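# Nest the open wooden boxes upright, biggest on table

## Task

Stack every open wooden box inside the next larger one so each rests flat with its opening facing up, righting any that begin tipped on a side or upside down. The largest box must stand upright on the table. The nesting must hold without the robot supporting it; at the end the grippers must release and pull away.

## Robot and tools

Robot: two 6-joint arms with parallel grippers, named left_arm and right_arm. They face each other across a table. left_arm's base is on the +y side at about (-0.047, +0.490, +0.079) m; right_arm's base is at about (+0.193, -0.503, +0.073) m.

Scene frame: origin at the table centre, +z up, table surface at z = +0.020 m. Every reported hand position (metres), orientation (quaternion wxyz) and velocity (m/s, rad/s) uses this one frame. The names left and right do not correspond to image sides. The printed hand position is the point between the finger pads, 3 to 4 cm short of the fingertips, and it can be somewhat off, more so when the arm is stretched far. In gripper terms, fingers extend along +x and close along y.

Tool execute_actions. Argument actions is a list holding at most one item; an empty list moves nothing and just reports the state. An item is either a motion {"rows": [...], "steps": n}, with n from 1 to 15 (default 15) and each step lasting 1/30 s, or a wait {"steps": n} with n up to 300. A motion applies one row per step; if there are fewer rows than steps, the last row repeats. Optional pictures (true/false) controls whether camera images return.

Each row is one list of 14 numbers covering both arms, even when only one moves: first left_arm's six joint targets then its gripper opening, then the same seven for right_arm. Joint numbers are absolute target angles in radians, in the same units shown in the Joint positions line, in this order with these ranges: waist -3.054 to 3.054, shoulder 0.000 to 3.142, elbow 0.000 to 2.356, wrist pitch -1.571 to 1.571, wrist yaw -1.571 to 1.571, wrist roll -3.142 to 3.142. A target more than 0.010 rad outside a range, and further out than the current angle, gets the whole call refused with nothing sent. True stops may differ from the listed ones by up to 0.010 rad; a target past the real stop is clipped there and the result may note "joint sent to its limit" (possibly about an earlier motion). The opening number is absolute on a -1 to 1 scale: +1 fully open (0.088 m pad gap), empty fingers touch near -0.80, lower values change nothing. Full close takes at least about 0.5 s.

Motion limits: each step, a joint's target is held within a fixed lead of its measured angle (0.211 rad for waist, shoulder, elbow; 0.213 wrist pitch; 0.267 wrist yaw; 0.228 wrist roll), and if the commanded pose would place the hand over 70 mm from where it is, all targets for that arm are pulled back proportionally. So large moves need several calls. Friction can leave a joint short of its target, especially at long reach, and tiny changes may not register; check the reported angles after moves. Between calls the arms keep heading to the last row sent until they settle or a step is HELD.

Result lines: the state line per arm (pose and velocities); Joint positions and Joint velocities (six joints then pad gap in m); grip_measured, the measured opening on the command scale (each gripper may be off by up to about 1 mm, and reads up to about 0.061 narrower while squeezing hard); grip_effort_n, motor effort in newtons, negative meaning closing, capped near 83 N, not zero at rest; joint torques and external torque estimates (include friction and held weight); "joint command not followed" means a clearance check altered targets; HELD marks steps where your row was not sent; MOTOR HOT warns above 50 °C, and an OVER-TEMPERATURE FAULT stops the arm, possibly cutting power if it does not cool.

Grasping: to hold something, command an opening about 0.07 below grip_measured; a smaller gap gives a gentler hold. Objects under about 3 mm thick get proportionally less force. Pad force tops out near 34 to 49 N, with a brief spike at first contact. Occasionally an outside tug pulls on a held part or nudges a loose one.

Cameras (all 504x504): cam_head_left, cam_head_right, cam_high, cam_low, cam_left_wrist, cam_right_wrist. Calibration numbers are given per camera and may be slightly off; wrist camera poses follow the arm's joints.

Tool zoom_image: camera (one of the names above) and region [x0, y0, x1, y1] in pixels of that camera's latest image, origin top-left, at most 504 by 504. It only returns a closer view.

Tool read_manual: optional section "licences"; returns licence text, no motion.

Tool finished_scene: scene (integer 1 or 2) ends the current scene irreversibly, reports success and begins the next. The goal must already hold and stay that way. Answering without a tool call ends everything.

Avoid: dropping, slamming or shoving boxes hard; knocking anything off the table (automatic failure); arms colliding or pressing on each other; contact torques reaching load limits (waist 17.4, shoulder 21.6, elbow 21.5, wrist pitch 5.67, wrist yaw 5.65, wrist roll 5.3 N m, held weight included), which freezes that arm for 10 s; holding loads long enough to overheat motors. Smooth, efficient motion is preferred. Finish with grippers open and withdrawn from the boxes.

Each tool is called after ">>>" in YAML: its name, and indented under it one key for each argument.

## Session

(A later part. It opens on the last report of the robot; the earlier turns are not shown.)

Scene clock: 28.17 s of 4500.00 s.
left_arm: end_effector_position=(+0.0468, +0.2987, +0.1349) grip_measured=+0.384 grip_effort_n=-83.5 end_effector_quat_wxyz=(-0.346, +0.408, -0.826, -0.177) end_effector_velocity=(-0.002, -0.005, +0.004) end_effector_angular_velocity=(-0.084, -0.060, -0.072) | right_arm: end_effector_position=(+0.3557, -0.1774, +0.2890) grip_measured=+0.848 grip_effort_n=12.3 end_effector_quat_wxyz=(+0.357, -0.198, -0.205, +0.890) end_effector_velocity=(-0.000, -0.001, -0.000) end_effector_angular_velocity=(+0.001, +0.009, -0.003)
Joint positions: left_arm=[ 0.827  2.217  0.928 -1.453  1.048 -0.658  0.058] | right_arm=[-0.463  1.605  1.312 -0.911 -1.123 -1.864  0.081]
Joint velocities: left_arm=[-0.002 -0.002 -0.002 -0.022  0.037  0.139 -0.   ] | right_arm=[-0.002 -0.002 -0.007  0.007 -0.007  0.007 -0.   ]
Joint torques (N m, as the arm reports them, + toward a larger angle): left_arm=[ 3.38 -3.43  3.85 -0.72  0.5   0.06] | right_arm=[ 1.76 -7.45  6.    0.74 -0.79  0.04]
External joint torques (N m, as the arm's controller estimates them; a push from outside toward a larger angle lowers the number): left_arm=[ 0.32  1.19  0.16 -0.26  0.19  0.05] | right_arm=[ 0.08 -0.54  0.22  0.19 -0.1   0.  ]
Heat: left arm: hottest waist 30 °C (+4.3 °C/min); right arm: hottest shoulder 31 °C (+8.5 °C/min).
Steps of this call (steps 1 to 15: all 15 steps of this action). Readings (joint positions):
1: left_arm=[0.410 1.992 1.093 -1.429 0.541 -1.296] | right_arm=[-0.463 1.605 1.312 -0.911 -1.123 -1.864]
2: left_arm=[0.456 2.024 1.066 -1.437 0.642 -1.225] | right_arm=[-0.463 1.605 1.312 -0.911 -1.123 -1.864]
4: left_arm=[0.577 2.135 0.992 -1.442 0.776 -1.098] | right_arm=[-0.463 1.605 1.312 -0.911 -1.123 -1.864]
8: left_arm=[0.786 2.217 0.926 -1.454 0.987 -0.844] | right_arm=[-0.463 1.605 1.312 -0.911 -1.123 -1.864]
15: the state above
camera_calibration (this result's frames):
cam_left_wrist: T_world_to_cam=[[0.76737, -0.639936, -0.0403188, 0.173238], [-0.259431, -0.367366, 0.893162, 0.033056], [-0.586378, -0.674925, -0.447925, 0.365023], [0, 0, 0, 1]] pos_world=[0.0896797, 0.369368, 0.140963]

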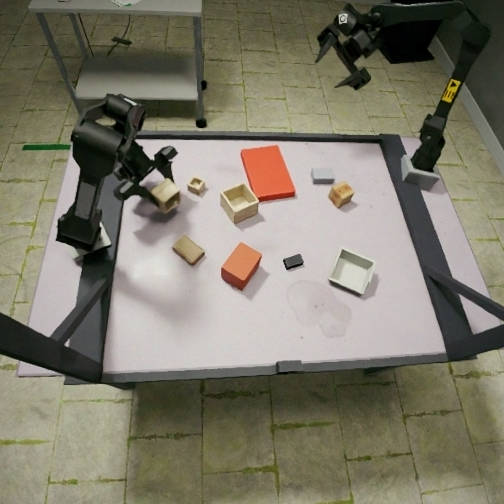

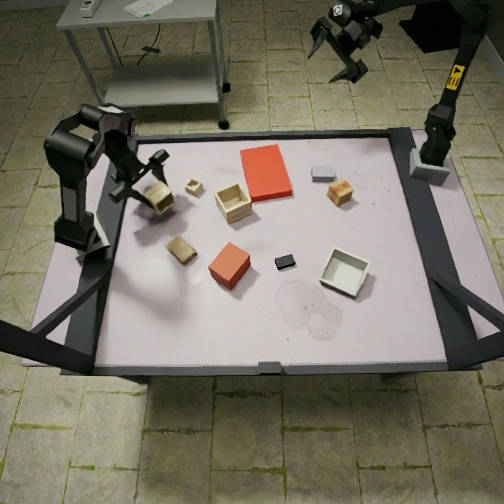

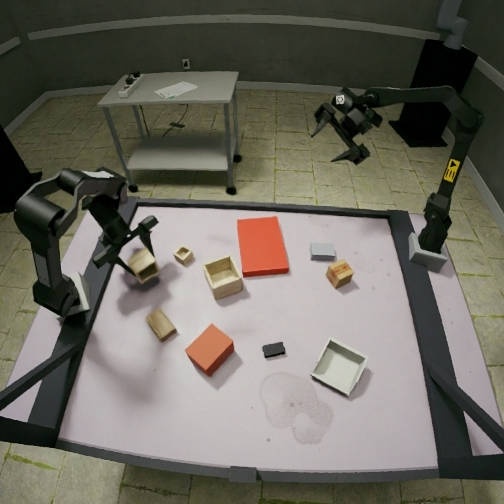

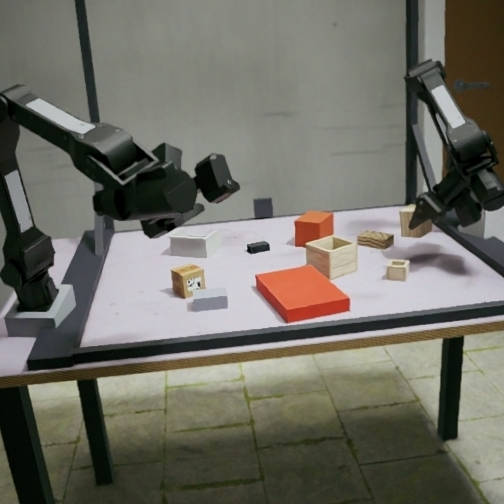

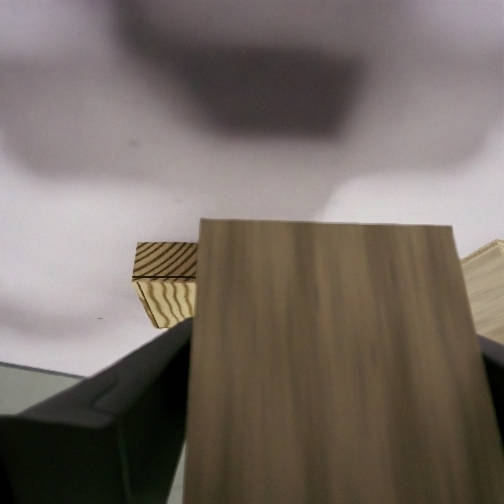

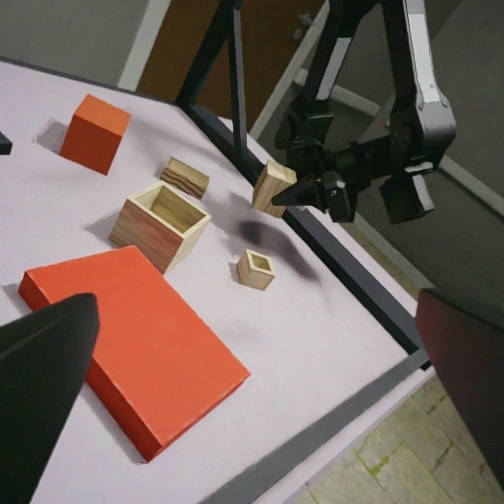

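>>> execute_actions:
  actions:
    - {"rows":[[0.79,2.27,0.885,-1.335,1.096,-0.682,0.15,-0.463,1.605,1.312,-0.911,-1.123,-1.864,0.85],[0.79,2.27,0.885,-1.335,1.096,-0.682,0.15,-0.463,1.605,1.312,-0.911,-1.123,-1.864,0.85],[0.79,2.27,0.885,-1.335,1.096,-0.682,0.15,-0.463,1.605,1.312,-0.911,-1.123,-1.864,0.85],[0.79,2.27,0.885,-1.335,1.096,-0.682,0.15,-0.463,1.605,1.312,-0.911,-1.123,-1.864,0.85],[0.738,2.325,0.837,-1.19,1.143,-0.731,0.15,-0.463,1.605,1.312,-0.911,-1.123,-1.864,0.85]],"steps":15}

>>> zoom_image:
  camera: "cam_low"
  region: [370, 150, 504, 284]

>>> zoom_image:
  camera: "cam_head_right"
  region: [80, 120, 220, 260]

Scene clock: 29.47 s of 4500.00 s.
left_arm: end_effector_position=(+0.0491, +0.2982, +0.0859) grip_measured=+0.384 grip_effort_n=-83.5 end_effector_quat_wxyz=(-0.347, +0.409, -0.827, -0.169) end_effector_velocity=(-0.001, +0.001, -0.003) end_effector_angular_velocity=(+0.019, +0.012, +0.005) | right_arm: end_effector_position=(+0.3557, -0.1774, +0.2890) grip_measured=+0.848 grip_effort_n=12.3 end_effector_quat_wxyz=(+0.357, -0.198, -0.205, +0.890) end_effector_velocity=(-0.001, +0.000, +0.002) end_effector_angular_velocity=(+0.006, +0.006, +0.001)
Joint positions: left_arm=[ 0.739  2.315  0.842 -1.194  1.138 -0.727  0.058] | right_arm=[-0.463  1.605  1.312 -0.911 -1.123 -1.864  0.081]
Joint velocities: left_arm=[-0.007  0.002 -0.002  0.007 -0.007 -0.022 -0.   ] | right_arm=[ 0.002 -0.002 -0.002  0.007 -0.007  0.007 -0.   ]
Joint torques (N m, as the arm reports them, + toward a larger angle): left_arm=[ 3.16 -3.72  2.86 -0.4   0.49 -0.11] | right_arm=[ 1.77 -7.22  5.83  0.77 -0.75  0.02]
External joint torques (N m, as the arm's controller estimates them; a push from outside toward a larger angle lowers the number): left_arm=[ 0.    1.12 -0.17 -0.02  0.17 -0.11] | right_arm=[ 0.08 -0.28  0.    0.19 -0.06 -0.02]
Heat: left arm: hottest waist 30 °C (+4.1 °C/min); right arm: hottest shoulder 31 °C (+8.1 °C/min).
Steps of this call (steps 1 to 24: the robot went on to your last target; steps 25 to 39: all 15 steps of this action). Readings (joint positions):
25: left_arm=[0.826 2.222 0.923 -1.440 1.059 -0.650] | right_arm=[-0.463 1.605 1.312 -0.911 -1.123 -1.864]
26: left_arm=[0.819 2.228 0.916 -1.401 1.074 -0.658] | right_arm=[-0.463 1.605 1.312 -0.911 -1.123 -1.864]
28: left_arm=[0.802 2.251 0.903 -1.363 1.082 -0.669] | right_arm=[-0.463 1.605 1.312 -0.911 -1.123 -1.864]
32: left_arm=[0.752 2.303 0.858 -1.230 1.123 -0.714] | right_arm=[-0.463 1.605 1.312 -0.911 -1.123 -1.864]
39: the state above
camera_calibration (this result's frames):
cam_left_wrist: T_world_to_cam=[[0.764879, -0.643723, -0.0241078, 0.169019], [-0.269631, -0.353918, 0.895568, 0.0735577], [-0.585029, -0.678501, -0.444272, 0.344753], [0, 0, 0, 1]] pos_world=[0.0922449, 0.36875, 0.091363]

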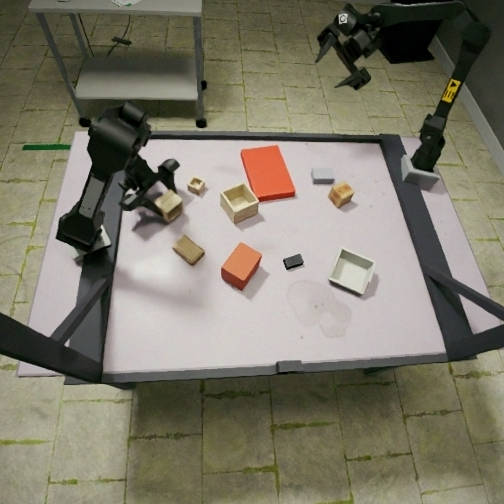

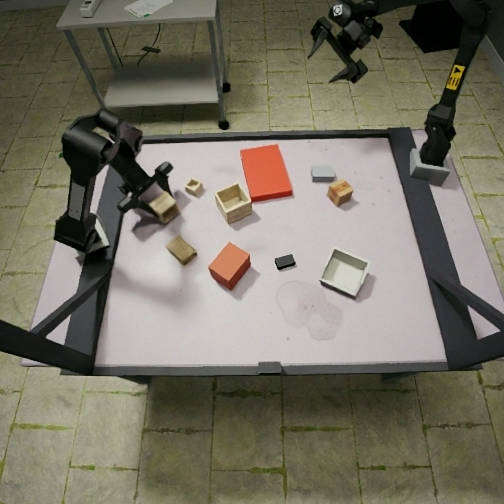

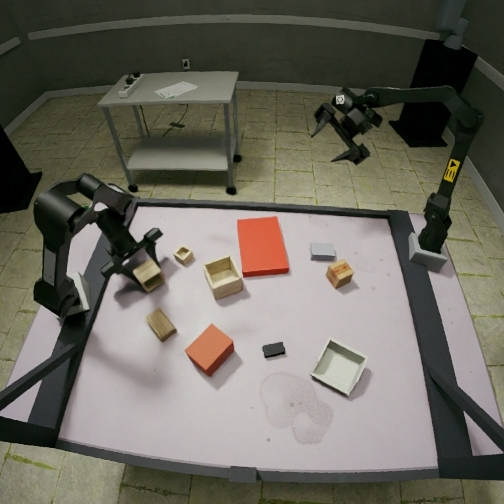

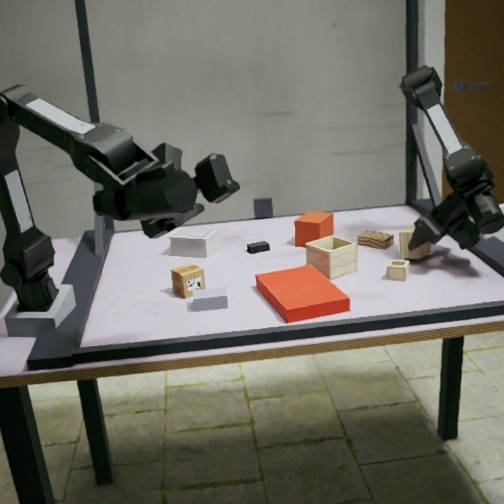

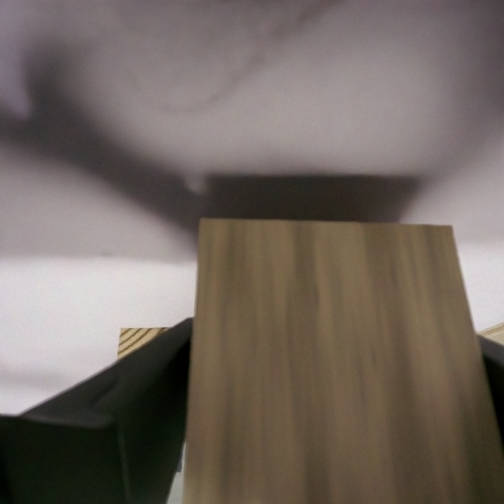

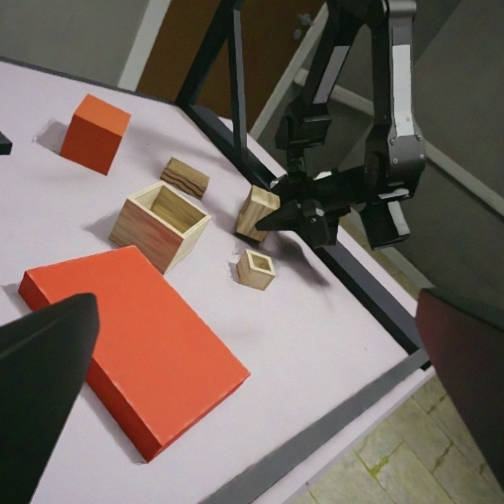

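Region (370, 150, 504, 284) of cam_low's 504x504 image, scaled by 3.761, with more detail than that image has.

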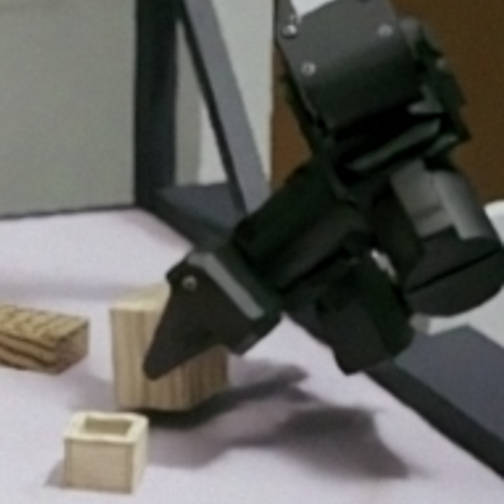

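Region (80, 120, 220, 260) of cam_head_right's 504x504 image, scaled by 3.600, with more detail than that image has.

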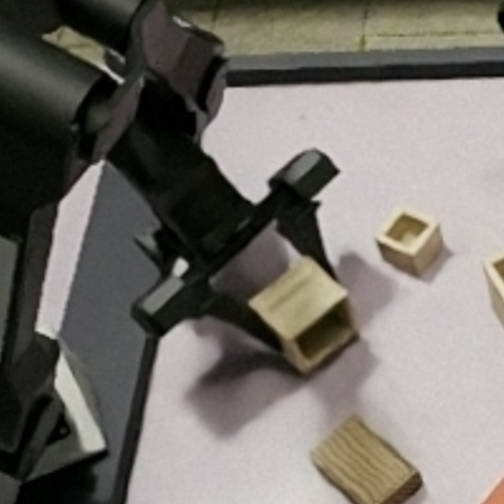

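>>> execute_actions:
  actions:
    - {"rows":[[0.716,2.352,0.815,-1.132,1.162,-0.75,0.15,-0.463,1.605,1.312,-0.911,-1.123,-1.864,0.85]],"steps":12}

>>> zoom_image:
  camera: "cam_low"
  region: [370, 170, 504, 284]

Scene clock: 30.40 s of 4500.00 s.
left_arm: end_effector_position=(+0.0481, +0.2987, +0.0760) grip_measured=+0.384 grip_effort_n=-83.5 end_effector_quat_wxyz=(-0.341, +0.414, -0.826, -0.171) end_effector_velocity=(-0.003, +0.001, +0.000) end_effector_angular_velocity=(+0.013, +0.011, +0.003) | right_arm: end_effector_position=(+0.3557, -0.1774, +0.2890) grip_measured=+0.848 grip_effort_n=12.3 end_effector_quat_wxyz=(+0.357, -0.198, -0.205, +0.890) end_effector_velocity=(-0.000, -0.004, +0.001) end_effector_angular_velocity=(-0.005, +0.011, +0.000)
Joint positions: left_arm=[ 0.722  2.34   0.821 -1.14   1.162 -0.75   0.058] | right_arm=[-0.463  1.605  1.312 -0.911 -1.123 -1.864  0.081]
Joint velocities: left_arm=[-0.002 -0.007 -0.007 -0.007 -0.007 -0.007 -0.   ] | right_arm=[-0.007 -0.007 -0.002 -0.022 -0.007 -0.007 -0.   ]
Joint torques (N m, as the arm reports them, + toward a larger angle): left_arm=[ 2.69 -3.37  2.55  0.14  0.3   0.07] | right_arm=[ 1.61 -7.56  5.69  0.77 -0.74  0.04]
External joint torques (N m, as the arm's controller estimates them; a push from outside toward a larger angle lowers the number): left_arm=[-0.5   1.49 -0.3   0.52 -0.02  0.07] | right_arm=[ 0.   -0.59 -0.14  0.2  -0.05  0.01]
Heat: left arm: hottest waist 30 °C (+3.9 °C/min); right arm: hottest shoulder 31 °C (+7.9 °C/min).
Steps of this call (steps 1 to 15: the robot went on to your last target; step 16: nothing new was sent; steps 17 to 28: all 12 steps of this action). Readings (joint positions):
17: left_arm=[0.738 2.319 0.839 -1.183 1.143 -0.733] | right_arm=[-0.463 1.605 1.312 -0.911 -1.123 -1.864]
18: left_arm=[0.733 2.323 0.835 -1.164 1.149 -0.737] | right_arm=[-0.463 1.605 1.312 -0.911 -1.123 -1.864]
20: left_arm=[0.723 2.336 0.827 -1.146 1.152 -0.743] | right_arm=[-0.463 1.605 1.312 -0.911 -1.123 -1.864]
24: left_arm=[0.722 2.340 0.821 -1.142 1.161 -0.749] | right_arm=[-0.463 1.605 1.312 -0.911 -1.123 -1.864]
28: the state above
camera_calibration (this result's frames):
cam_left_wrist: T_world_to_cam=[[0.772017, -0.63494, -0.028986, 0.167312], [-0.256659, -0.353141, 0.899676, 0.0811586], [-0.581477, -0.687126, -0.435594, 0.341804], [0, 0, 0, 1]] pos_world=[0.0904131, 0.369756, 0.0807211]

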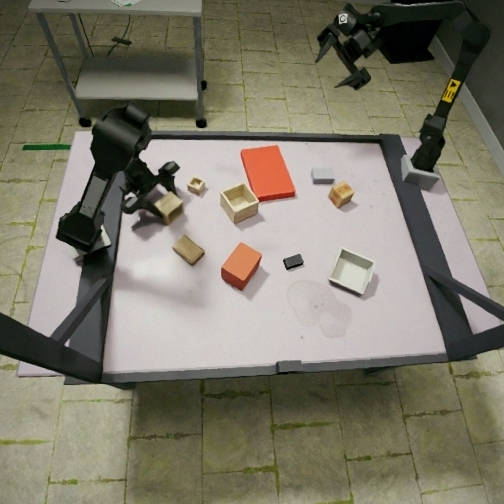

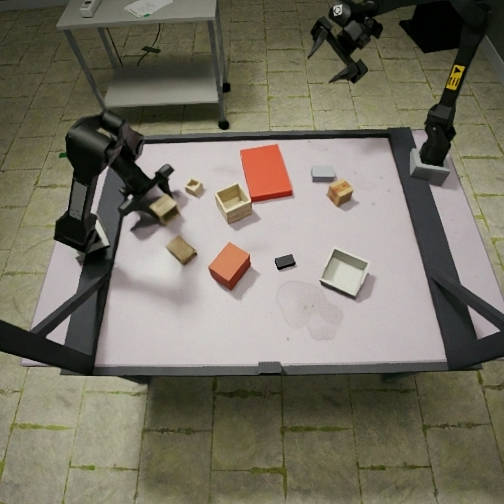

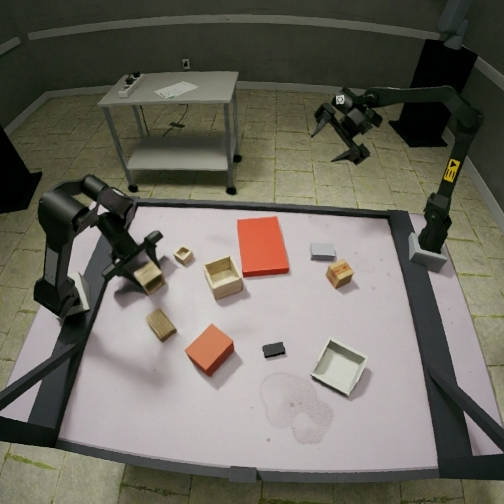

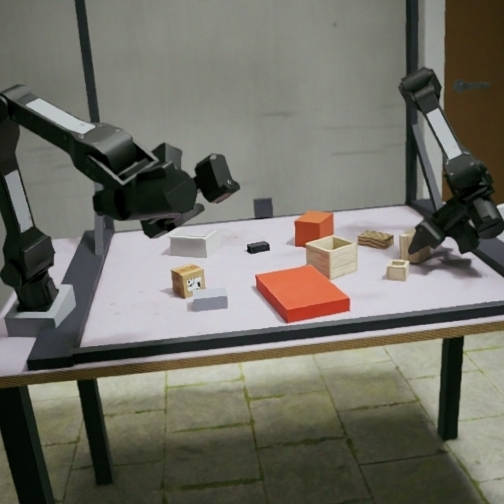

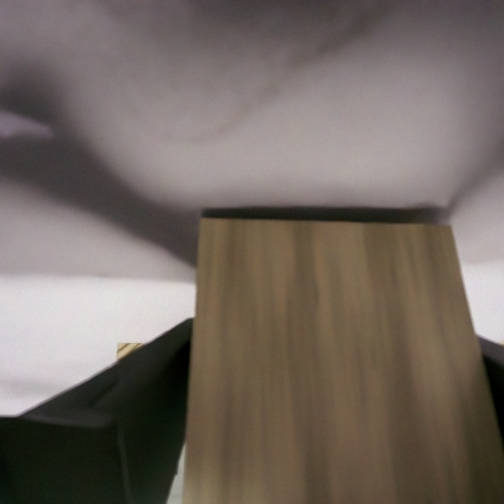

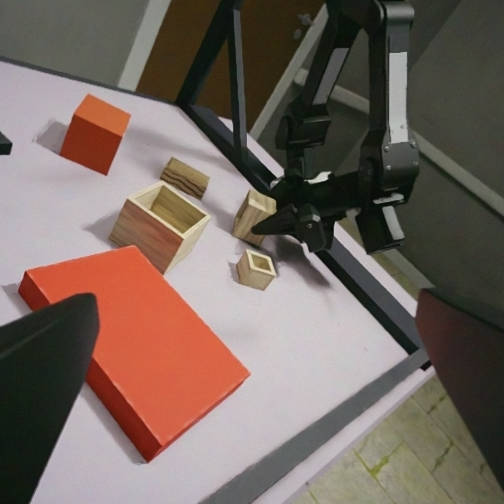

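Region (370, 170, 504, 284) of cam_low's 504x504 image, scaled by 3.761, with more detail than that image has; it fills the top 429 rows of this view, and the rest is white.

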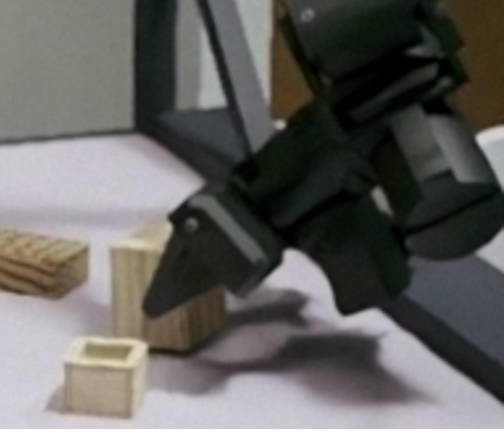

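>>> execute_actions:
  actions:
    - {"rows":[[0.722,2.34,0.821,-1.14,1.162,-0.75,1,-0.463,1.605,1.312,-0.911,-1.123,-1.864,0.85]],"steps":10}
  pictures: false

>>> execute_actions:
  actions:
    - {"rows":[[0.79,2.27,0.885,-1.335,1.096,-0.682,1,-0.463,1.605,1.312,-0.911,-1.123,-1.864,0.85],[0.79,2.27,0.885,-1.335,1.096,-0.682,1,-0.463,1.605,1.312,-0.911,-1.123,-1.864,0.85],[0.79,2.27,0.885,-1.335,1.096,-0.682,1,-0.463,1.605,1.312,-0.911,-1.123,-1.864,0.85],[0.79,2.27,0.885,-1.335,1.096,-0.682,1,-0.463,1.605,1.312,-0.911,-1.123,-1.864,0.85],[0.8326,2.215,0.925,-1.455,1.057,-0.642,1,-0.463,1.605,1.312,-0.911,-1.123,-1.864,0.85]],"steps":12}
  pictures: false

>>> execute_actions:
  actions:
    - {"rows":[[0.42,1.93,1.1,-1.45,0.5,-1.3,1,-0.463,1.605,1.312,-0.911,-1.123,-1.864,0.85]],"steps":13}
  pictures: false

>>> execute_actions:
  actions:
    - {"rows":[[0.013,1.765,1.177,-1.323,-0.069,-1.945,1,-0.463,1.605,1.312,-0.911,-1.123,-1.864,0.85]],"steps":15}

Scene clock: 32.50 s of 4500.00 s.
left_arm: end_effector_position=(+0.0481, +0.2987, +0.0758) grip_measured=+0.975 grip_effort_n=16.0 end_effector_quat_wxyz=(-0.341, +0.414, -0.826, -0.170) end_effector_velocity=(-0.002, -0.001, +0.000) end_effector_angular_velocity=(+0.003, +0.012, +0.006) | right_arm: end_effector_position=(+0.3557, -0.1774, +0.2890) grip_measured=+0.848 grip_effort_n=12.8 end_effector_quat_wxyz=(+0.357, -0.198, -0.205, +0.890) end_effector_velocity=(-0.001, -0.004, -0.002) end_effector_angular_velocity=(-0.012, +0.017, +0.002)
Joint positions: left_arm=[ 0.721  2.34   0.82  -1.138  1.163 -0.75   0.087] | right_arm=[-0.463  1.605  1.312 -0.911 -1.123 -1.864  0.081]
Joint velocities: left_arm=[-0.007 -0.002 -0.002 -0.007  0.007 -0.007  0.012] | right_arm=[-0.007 -0.002 -0.007 -0.022 -0.007 -0.007 -0.   ]
Joint torques (N m, as the arm reports them, + toward a larger angle): left_arm=[ 3.19 -4.67  3.26 -0.6   0.31  0.  ] | right_arm=[ 1.78 -7.27  5.93  0.78 -0.75  0.02]
External joint torques (N m, as the arm's controller estimates them; a push from outside toward a larger angle lowers the number): left_arm=[ 0.01  0.2   0.34 -0.24 -0.03  0.  ] | right_arm=[ 0.15 -0.38  0.16  0.23 -0.07 -0.01]
Heat: left arm: hottest waist 30 °C (+3.7 °C/min); right arm: hottest shoulder 31 °C (+7.4 °C/min).
Steps of this call (steps 1 to 15: the robot went on to your last target; steps 16 to 53: nothing new was sent; steps 54 to 63: all 10 steps of this action). Readings (joint positions):
54: left_arm=[0.722 2.340 0.820 -1.140 1.163 -0.750] | right_arm=[-0.463 1.605 1.312 -0.911 -1.123 -1.864]
55: left_arm=[0.721 2.340 0.820 -1.137 1.163 -0.750] | right_arm=[-0.463 1.605 1.312 -0.911 -1.123 -1.864]
57: left_arm=[0.721 2.340 0.820 -1.137 1.163 -0.750] | right_arm=[-0.463 1.605 1.312 -0.911 -1.123 -1.864]
61: left_arm=[0.721 2.340 0.820 -1.138 1.163 -0.750] | right_arm=[-0.463 1.605 1.312 -0.911 -1.123 -1.864]
63: the state above

Scene clock: 32.90 s of 4500.00 s.
left_arm: end_effector_position=(+0.0474, +0.2985, +0.1335) grip_measured=+0.996 grip_effort_n=16.0 end_effector_quat_wxyz=(-0.342, +0.414, -0.826, -0.170) end_effector_velocity=(-0.017, +0.007, +0.004) end_effector_angular_velocity=(+0.067, +0.092, -0.010) | right_arm: end_effector_position=(+0.3557, -0.1774, +0.2890) grip_measured=+0.848 grip_effort_n=12.3 end_effector_quat_wxyz=(+0.357, -0.198, -0.205, +0.890) end_effector_velocity=(-0.001, -0.001, -0.004) end_effector_angular_velocity=(-0.003, -0.010, +0.004)
Joint positions: left_arm=[ 0.829  2.225  0.919 -1.444  1.064 -0.648  0.088] | right_arm=[-0.463  1.605  1.312 -0.911 -1.123 -1.864  0.081]
Joint velocities: left_arm=[-0.002 -0.002 -0.002 -0.11  -0.066  0.022 -0.   ] | right_arm=[-0.002  0.002 -0.007 -0.007  0.007 -0.022 -0.   ]
Joint torques (N m, as the arm reports them, + toward a larger angle): left_arm=[ 3.19 -5.5   4.74 -0.72  0.22  0.09] | right_arm=[ 1.76 -7.33  5.87  0.77 -0.78  0.07]
External joint torques (N m, as the arm's controller estimates them; a push from outside toward a larger angle lowers the number): left_arm=[ 0.21 -0.95  1.12 -0.28 -0.09  0.09] | right_arm=[ 0.08 -0.5   0.15  0.22 -0.09  0.03]
Heat: left arm: hottest waist 30 °C (+3.6 °C/min); right arm: hottest shoulder 31 °C (+7.3 °C/min).
Steps of this call (steps 1 to 12: all 12 steps of this action). Readings (joint positions):
1: left_arm=[0.725 2.336 0.827 -1.164 1.152 -0.738] | right_arm=[-0.463 1.605 1.312 -0.911 -1.123 -1.864]
2: left_arm=[0.739 2.330 0.840 -1.227 1.132 -0.722] | right_arm=[-0.463 1.605 1.312 -0.911 -1.123 -1.864]
4: left_arm=[0.769 2.299 0.858 -1.286 1.116 -0.703] | right_arm=[-0.463 1.605 1.312 -0.911 -1.123 -1.864]
8: left_arm=[0.819 2.240 0.906 -1.414 1.075 -0.659] | right_arm=[-0.463 1.605 1.312 -0.911 -1.123 -1.864]
12: the state above

Scene clock: 33.33 s of 4500.00 s.
left_arm: end_effector_position=(+0.0136, +0.2906, +0.1340) grip_measured=+0.996 grip_effort_n=16.0 end_effector_quat_wxyz=(+0.584, -0.175, +0.683, +0.403) end_effector_velocity=(+0.001, +0.008, +0.000) end_effector_angular_velocity=(+0.118, -0.070, +0.229) | right_arm: end_effector_position=(+0.3557, -0.1774, +0.2890) grip_measured=+0.848 grip_effort_n=12.3 end_effector_quat_wxyz=(+0.357, -0.198, -0.205, +0.890) end_effector_velocity=(+0.000, -0.002, +0.004) end_effector_angular_velocity=(+0.011, -0.002, +0.000)
Joint positions: left_arm=[ 0.421  1.931  1.103 -1.451  0.512 -1.275  0.088] | right_arm=[-0.463  1.605  1.312 -0.911 -1.123 -1.864  0.081]
Joint velocities: left_arm=[-0.002  0.002 -0.002 -0.007 -0.051 -0.256  0.   ] | right_arm=[-0.002 -0.007  0.002 -0.007 -0.007 -0.007 -0.   ]
Joint torques (N m, as the arm reports them, + toward a larger angle): left_arm=[ 4.05 -4.23  3.97 -0.24 -0.31 -0.18] | right_arm=[ 1.72 -7.33  5.86  0.76 -0.72  0.03]
External joint torques (N m, as the arm's controller estimates them; a push from outside toward a larger angle lowers the number): left_arm=[ 0.22  0.18 -0.11 -0.05 -0.19 -0.15] | right_arm=[ 0.04 -0.34  0.04  0.2  -0.02 -0.01]
Heat: left arm: hottest waist 30 °C (+3.6 °C/min); right arm: hottest shoulder 31 °C (+7.2 °C/min).
Steps of this call (steps 1 to 13: all 13 steps of this action). Readings (joint positions):
1: left_arm=[0.816 2.204 0.937 -1.447 1.015 -0.688] | right_arm=[-0.463 1.605 1.312 -0.911 -1.123 -1.864]
2: left_arm=[0.767 2.171 0.966 -1.447 0.915 -0.760] | right_arm=[-0.463 1.605 1.312 -0.911 -1.123 -1.864]
4: left_arm=[0.647 2.063 1.044 -1.443 0.775 -0.885] | right_arm=[-0.463 1.605 1.312 -0.911 -1.123 -1.864]
8: left_arm=[0.450 1.934 1.109 -1.449 0.573 -1.138] | right_arm=[-0.463 1.605 1.312 -0.911 -1.123 -1.864]
13: the state above

Scene clock: 33.83 s of 4500.00 s.
left_arm: end_effector_position=(+0.0197, +0.2615, +0.1435) grip_measured=+0.996 grip_effort_n=15.6 end_effector_quat_wxyz=(+0.827, -0.165, +0.350, +0.408) end_effector_velocity=(+0.005, +0.006, +0.007) end_effector_angular_velocity=(-0.014, -0.125, +0.085) | right_arm: end_effector_position=(+0.3557, -0.1774, +0.2890) grip_measured=+0.848 grip_effort_n=12.8 end_effector_quat_wxyz=(+0.357, -0.198, -0.205, +0.890) end_effector_velocity=(-0.000, +0.000, -0.002) end_effector_angular_velocity=(+0.007, +0.002, +0.001)
Joint positions: left_arm=[ 0.014  1.768  1.181 -1.325 -0.061 -1.931  0.088] | right_arm=[-0.463  1.605  1.312 -0.911 -1.123 -1.864  0.081]
Joint velocities: left_arm=[-0.002 -0.007 -0.007 -0.007 -0.066 -0.139 -0.   ] | right_arm=[-0.002  0.002 -0.007  0.007 -0.007 -0.007 -0.   ]
Joint torques (N m, as the arm reports them, + toward a larger angle): left_arm=[ 4.12 -5.19  3.88 -0.13 -0.61 -0.13] | right_arm=[ 1.75 -7.31  5.74  0.76 -0.75  0.06]
External joint torques (N m, as the arm's controller estimates them; a push from outside toward a larger angle lowers the number): left_arm=[-0.08 -0.24  0.08  0.02 -0.12 -0.13] | right_arm=[ 0.08 -0.5  -0.01  0.19 -0.07  0.02]
Heat: left arm: hottest waist 30 °C (+3.5 °C/min); right arm: hottest shoulder 31 °C (+7.1 °C/min).
Steps of this call (steps 1 to 15: all 15 steps of this action). Readings (joint positions):
1: left_arm=[0.409 1.916 1.107 -1.437 0.470 -1.316] | right_arm=[-0.463 1.605 1.312 -0.911 -1.123 -1.864]
2: left_arm=[0.365 1.891 1.110 -1.397 0.375 -1.385] | right_arm=[-0.463 1.605 1.312 -0.911 -1.123 -1.864]
4: left_arm=[0.247 1.830 1.143 -1.352 0.231 -1.511] | right_arm=[-0.463 1.605 1.312 -0.911 -1.123 -1.864]
8: left_arm=[0.046 1.769 1.183 -1.329 0.011 -1.767] | right_arm=[-0.463 1.605 1.312 -0.911 -1.123 -1.864]
15: the state above
camera_calibration (this result's frames):
cam_left_wrist: T_world_to_cam=[[0.805785, -0.589285, -0.0587734, 0.159249], [-0.553106, -0.7134, -0.430272, 0.290848], [0.211624, 0.379215, -0.900784, 0.101488], [0, 0, 0, 1]] pos_world=[0.011072, 0.262849, 0.225923]

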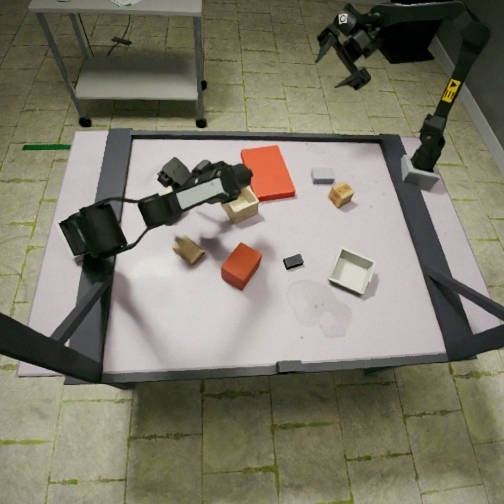

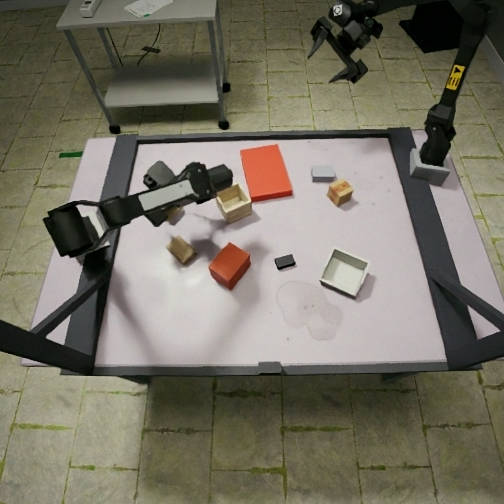

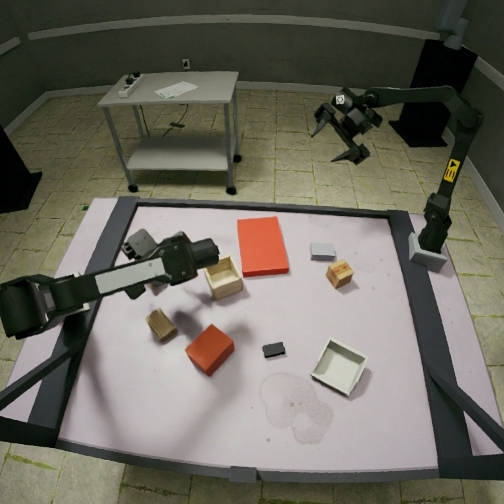

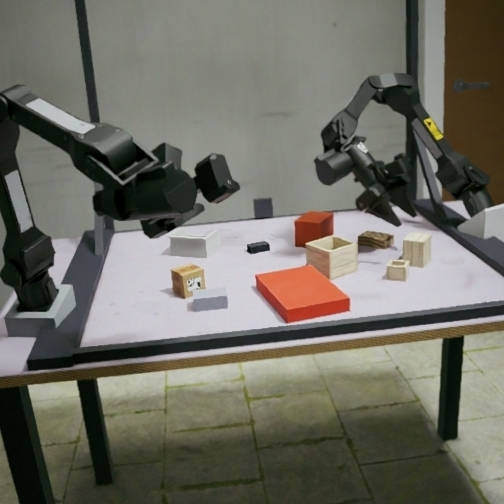

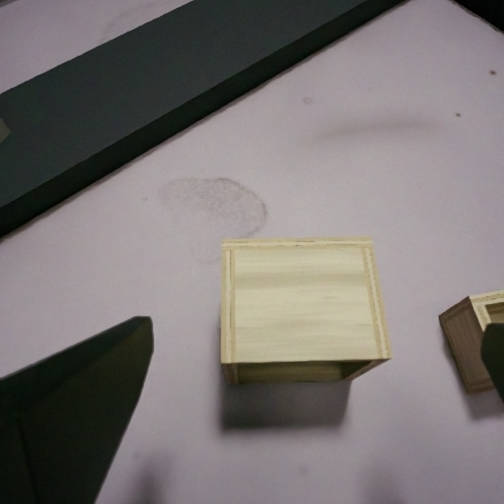

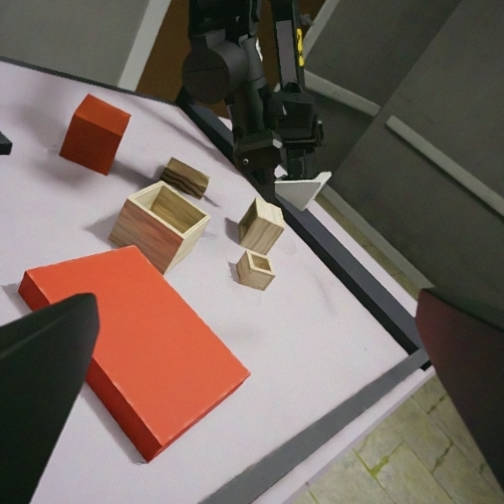

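>>> execute_actions:
  actions:
    - {"rows":[[0.028,1.778,1.055,-1.201,-0.074,-1.93,1,-0.463,1.605,1.312,-0.911,-1.123,-1.864,0.85]],"steps":12}
  pictures: false

>>> execute_actions:
  actions:
    - {"rows":[[-0.027,1.82,1.02,-1.123,-0.055,-1.985,1,-0.463,1.605,1.312,-0.911,-1.123,-1.864,0.85],[-0.027,1.82,1.02,-1.123,-0.055,-1.985,1,-0.463,1.605,1.312,-0.911,-1.123,-1.864,0.85],[-0.027,1.82,1.02,-1.123,-0.055,-1.985,1,-0.463,1.605,1.312,-0.911,-1.123,-1.864,0.85],[-0.027,1.82,1.02,-1.123,-0.055,-1.985,1,-0.463,1.605,1.312,-0.911,-1.123,-1.864,0.85],[-0.082,1.868,0.983,-1.042,-0.035,-2.045,1,-0.463,1.605,1.312,-0.911,-1.123,-1.864,0.85]],"steps":15}

>>> zoom_image:
  camera: "cam_low"
  region: [300, 150, 460, 300]

Scene clock: 35.83 s of 4500.00 s.
left_arm: end_effector_position=(+0.0332, +0.2811, +0.1227) grip_measured=+0.996 grip_effort_n=15.6 end_effector_quat_wxyz=(+0.827, -0.168, +0.345, +0.412) end_effector_velocity=(-0.002, +0.001, -0.001) end_effector_angular_velocity=(-0.001, +0.005, +0.010) | right_arm: end_effector_position=(+0.3557, -0.1774, +0.2890) grip_measured=+0.848 grip_effort_n=12.3 end_effector_quat_wxyz=(+0.357, -0.198, -0.205, +0.890) end_effector_velocity=(-0.001, -0.001, +0.001) end_effector_angular_velocity=(+0.004, +0.005, +0.003)
Joint positions: left_arm=[ 0.024  1.774  1.061 -1.204 -0.071 -1.933  0.088] | right_arm=[-0.463  1.605  1.312 -0.911 -1.123 -1.864  0.081]
Joint velocities: left_arm=[-0.002 -0.002 -0.002 -0.007  0.007 -0.007 -0.   ] | right_arm=[-0.002 -0.002 -0.002 -0.007 -0.007 -0.007  0.   ]
Joint torques (N m, as the arm reports them, + toward a larger angle): left_arm=[ 4.34 -4.08  3.59 -0.07 -0.65  0.07] | right_arm=[ 1.58 -7.31  5.86  0.72 -0.74  0.04]
External joint torques (N m, as the arm's controller estimates them; a push from outside toward a larger angle lowers the number): left_arm=[ 0.28  0.63 -0.08  0.03 -0.16  0.06] | right_arm=[-0.06 -0.37  0.03  0.15 -0.05  0.  ]
Heat: left arm: hottest waist 30 °C (+3.3 °C/min); right arm: hottest shoulder 31 °C (+6.7 °C/min).
Steps of this call (steps 1 to 30: the robot went on to your last target; steps 31 to 48: nothing new was sent; steps 49 to 60: all 12 steps of this action). Readings (joint positions):
49: left_arm=[0.014 1.768 1.167 -1.306 -0.066 -1.942] | right_arm=[-0.463 1.605 1.312 -0.911 -1.123 -1.864]
50: left_arm=[0.016 1.764 1.140 -1.261 -0.068 -1.940] | right_arm=[-0.463 1.605 1.312 -0.911 -1.123 -1.864]
52: left_arm=[0.020 1.769 1.095 -1.233 -0.069 -1.936] | right_arm=[-0.463 1.605 1.312 -0.911 -1.123 -1.864]
56: left_arm=[0.024 1.774 1.061 -1.210 -0.070 -1.933] | right_arm=[-0.463 1.605 1.312 -0.911 -1.123 -1.864]
60: the state above

Scene clock: 36.33 s of 4500.00 s.
left_arm: end_effector_position=(+0.0350, +0.2813, +0.0738) grip_measured=+0.996 grip_effort_n=15.6 end_effector_quat_wxyz=(+0.827, -0.172, +0.342, +0.411) end_effector_velocity=(+0.003, +0.002, +0.003) end_effector_angular_velocity=(+0.016, -0.039, +0.006) | right_arm: end_effector_position=(+0.3557, -0.1774, +0.2890) grip_measured=+0.848 grip_effort_n=11.9 end_effector_quat_wxyz=(+0.357, -0.198, -0.205, +0.890) end_effector_velocity=(+0.000, -0.001, -0.001) end_effector_angular_velocity=(+0.004, -0.016, +0.002)
Joint positions: left_arm=[-0.081  1.859  0.987 -1.045 -0.038 -2.041  0.088] | right_arm=[-0.463  1.605  1.312 -0.911 -1.123 -1.864  0.081]
Joint velocities: left_arm=[-0.002  0.002  0.002 -0.007 -0.037 -0.022 -0.   ] | right_arm=[-0.002 -0.002 -0.002 -0.007  0.007 -0.022 -0.   ]
Joint torques (N m, as the arm reports them, + toward a larger angle): left_arm=[ 4.09 -3.77  2.98 -0.25 -0.35 -0.1 ] | right_arm=[ 1.96 -7.29  5.63  0.74 -0.79  0.03]
External joint torques (N m, as the arm's controller estimates them; a push from outside toward a larger angle lowers the number): left_arm=[-0.09  1.26 -0.01 -0.01  0.13 -0.11] | right_arm=[ 0.29 -0.33 -0.22  0.17 -0.09 -0.01]
Heat: left arm: hottest waist 30 °C (+3.3 °C/min); right arm: hottest shoulder 31 °C (+6.6 °C/min).
Steps of this call (steps 1 to 15: all 15 steps of this action). Readings (joint positions):
1: left_arm=[0.022 1.777 1.057 -1.196 -0.071 -1.939] | right_arm=[-0.463 1.605 1.312 -0.911 -1.123 -1.864]
2: left_arm=[0.013 1.781 1.050 -1.169 -0.070 -1.953] | right_arm=[-0.463 1.605 1.312 -0.911 -1.123 -1.864]
4: left_arm=[-0.011 1.799 1.039 -1.141 -0.062 -1.968] | right_arm=[-0.463 1.605 1.312 -0.911 -1.123 -1.864]
8: left_arm=[-0.067 1.847 1.001 -1.065 -0.042 -2.024] | right_arm=[-0.463 1.605 1.312 -0.911 -1.123 -1.864]
15: the state above
camera_calibration (this result's frames):
cam_left_wrist: T_world_to_cam=[[0.814473, -0.578715, -0.04151, 0.149946], [-0.535229, -0.721798, -0.43879, 0.285831], [0.223973, 0.3796, -0.89763, 0.0271825], [0, 0, 0, 1]] pos_world=[0.0247701, 0.28277, 0.156044]

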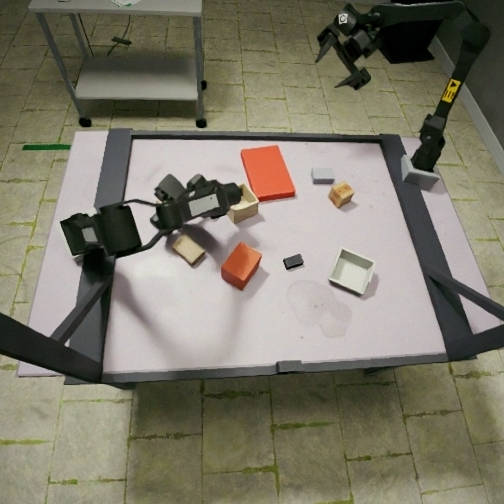

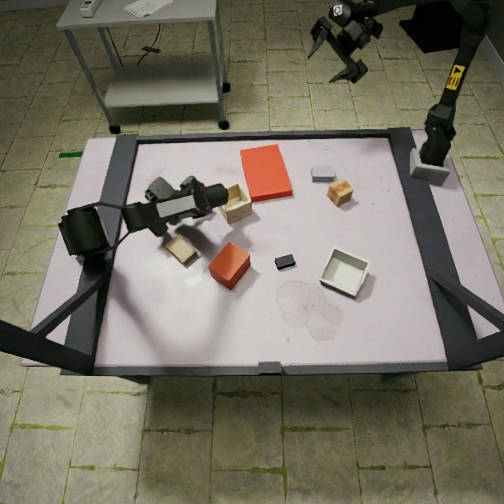

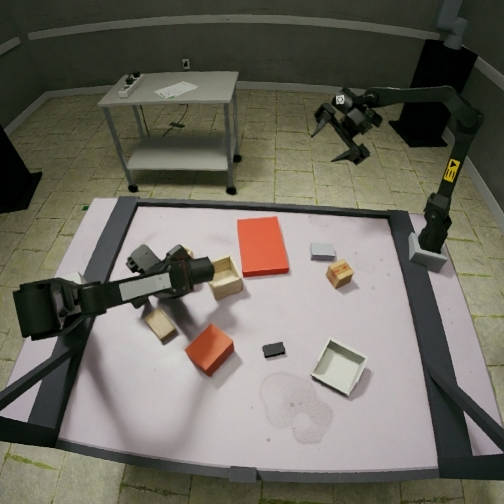

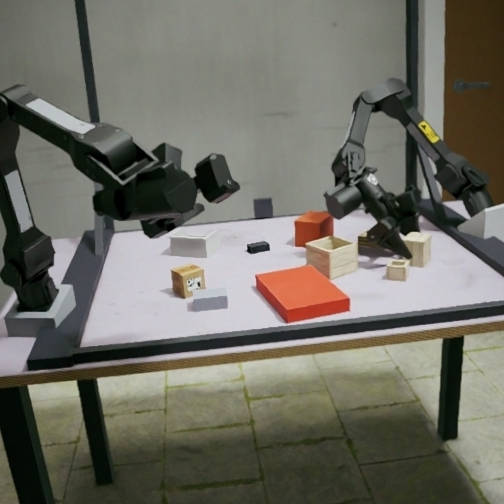

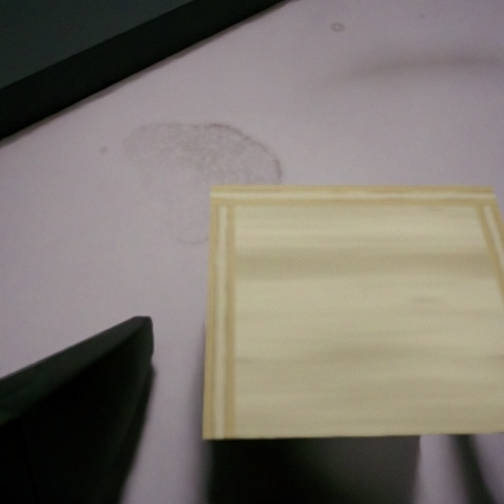

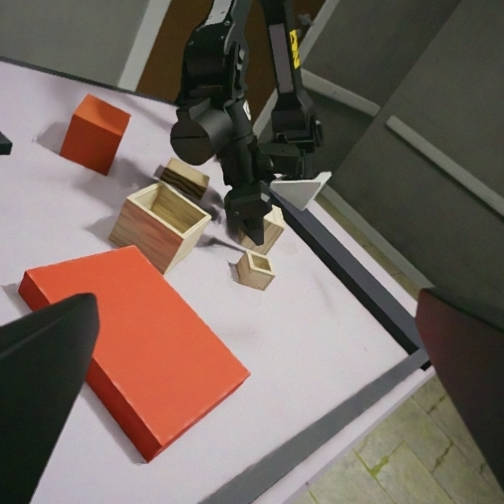

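Region (300, 150, 460, 300) of cam_low's 504x504 image, scaled by 3.150, with more detail than that image has; it fills the top 472 rows of this view, and the rest is white.

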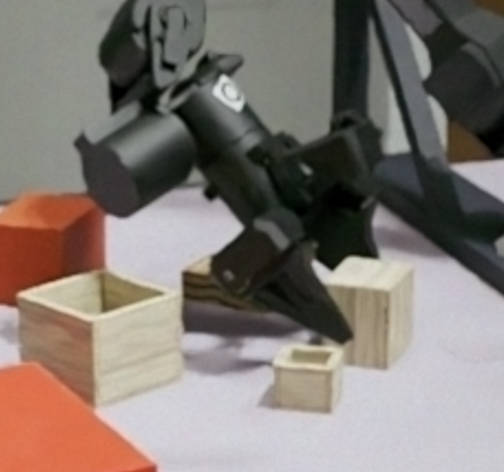

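>>> execute_actions:
  actions:
    - {"rows":[[-0.082,1.862,0.985,-1.044,-0.037,-2.043,0.15,-0.463,1.605,1.312,-0.911,-1.123,-1.864,0.85]],"steps":14}

Scene clock: 38.00 s of 4500.00 s.
left_arm: end_effector_position=(+0.0351, +0.2813, +0.0739) grip_measured=+0.373 grip_effort_n=-83.5 end_effector_quat_wxyz=(+0.828, -0.173, +0.341, +0.411) end_effector_velocity=(-0.001, +0.002, +0.001) end_effector_angular_velocity=(+0.008, -0.007, +0.005) | right_arm: end_effector_position=(+0.3557, -0.1774, +0.2890) grip_measured=+0.848 grip_effort_n=12.3 end_effector_quat_wxyz=(+0.357, -0.198, -0.205, +0.890) end_effector_velocity=(-0.000, -0.003, -0.000) end_effector_angular_velocity=(-0.008, +0.014, +0.001)
Joint positions: left_arm=[-0.081  1.859  0.987 -1.045 -0.04  -2.042  0.057] | right_arm=[-0.463  1.605  1.312 -0.911 -1.123 -1.864  0.081]
Joint velocities: left_arm=[-0.002 -0.002 -0.002 -0.007 -0.007 -0.007 -0.   ] | right_arm=[-0.007 -0.002 -0.002 -0.022 -0.007 -0.007 -0.   ]
Joint torques (N m, as the arm reports them, + toward a larger angle): left_arm=[ 3.97 -4.73  3.25 -0.31 -0.38 -0.02] | right_arm=[ 1.85 -7.3   5.7   0.8  -0.76  0.05]
External joint torques (N m, as the arm's controller estimates them; a push from outside toward a larger angle lowers the number): left_arm=[-0.2   0.31  0.24 -0.07  0.1  -0.03] | right_arm=[ 0.24 -0.37 -0.1   0.24 -0.07  0.01]
Heat: left arm: hottest waist 30 °C (+3.2 °C/min); right arm: hottest shoulder 32 °C (+7.9 °C/min).
Steps of this call (steps 1 to 15: the robot went on to your last target; steps 16 to 36: nothing new was sent; steps 37 to 50: all 14 steps of this action). Readings (joint positions):
37: left_arm=[-0.081 1.859 0.987 -1.043 -0.038 -2.042] | right_arm=[-0.463 1.605 1.312 -0.911 -1.123 -1.864]
38: left_arm=[-0.081 1.859 0.987 -1.043 -0.038 -2.042] | right_arm=[-0.463 1.605 1.312 -0.911 -1.123 -1.864]
40: left_arm=[-0.081 1.859 0.987 -1.043 -0.038 -2.042] | right_arm=[-0.463 1.605 1.312 -0.911 -1.123 -1.864]
44: left_arm=[-0.081 1.859 0.987 -1.045 -0.039 -2.042] | right_arm=[-0.463 1.605 1.312 -0.911 -1.123 -1.864]
50: the state above
camera_calibration (this result's frames):
cam_left_wrist: T_world_to_cam=[[0.814501, -0.578759, -0.0403296, 0.14972], [-0.534638, -0.721779, -0.439542, 0.285969], [0.22528, 0.379569, -0.897316, 0.0271681], [0, 0, 0, 1]] pos_world=[0.0248227, 0.282746, 0.156112]

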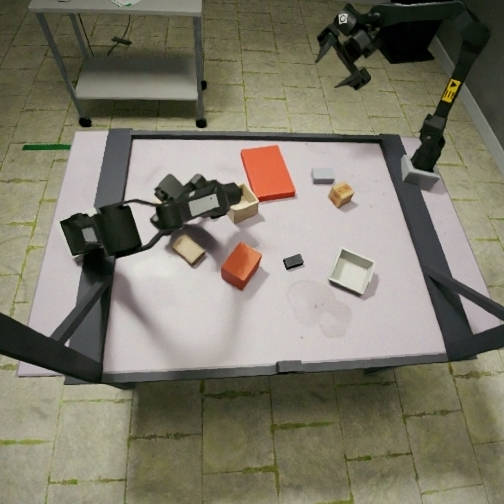

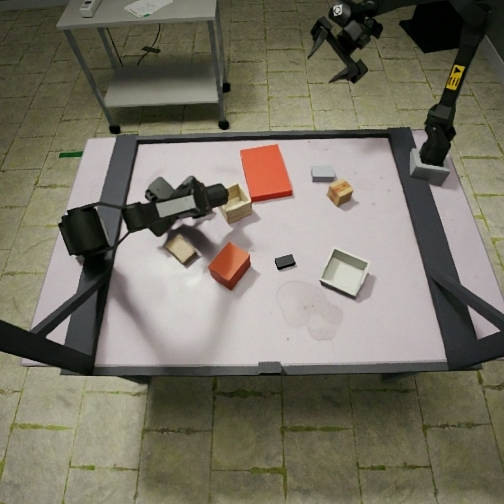

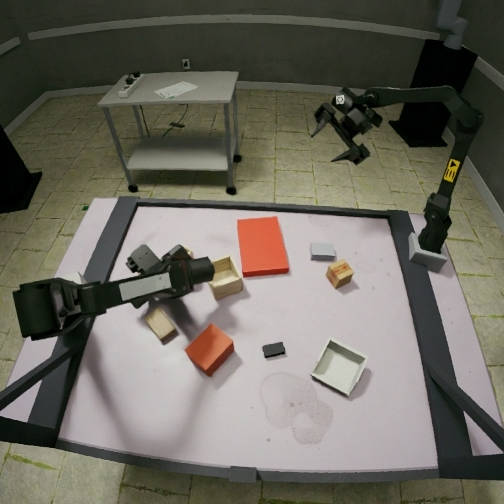

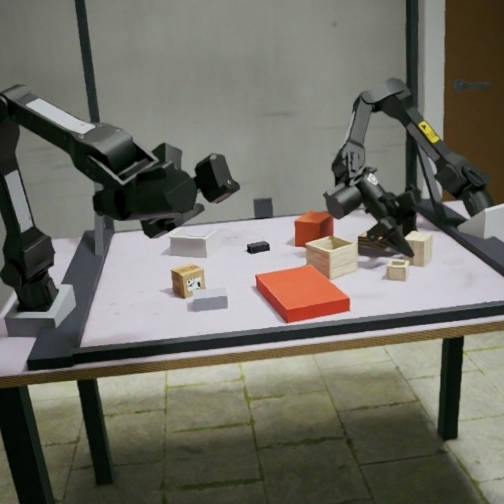

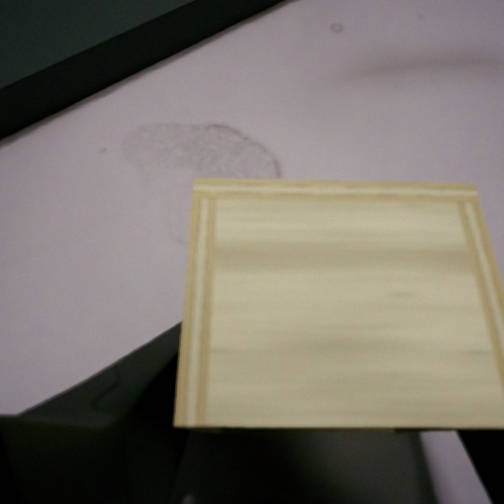

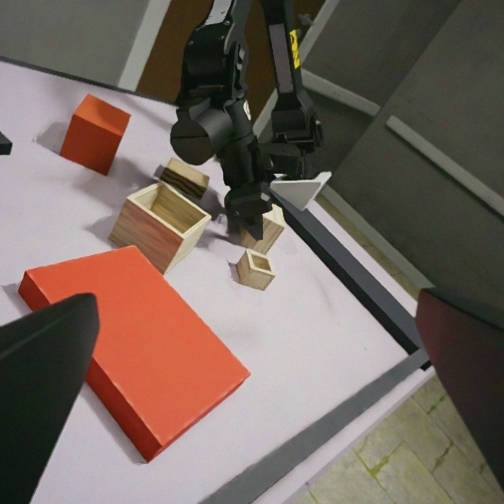

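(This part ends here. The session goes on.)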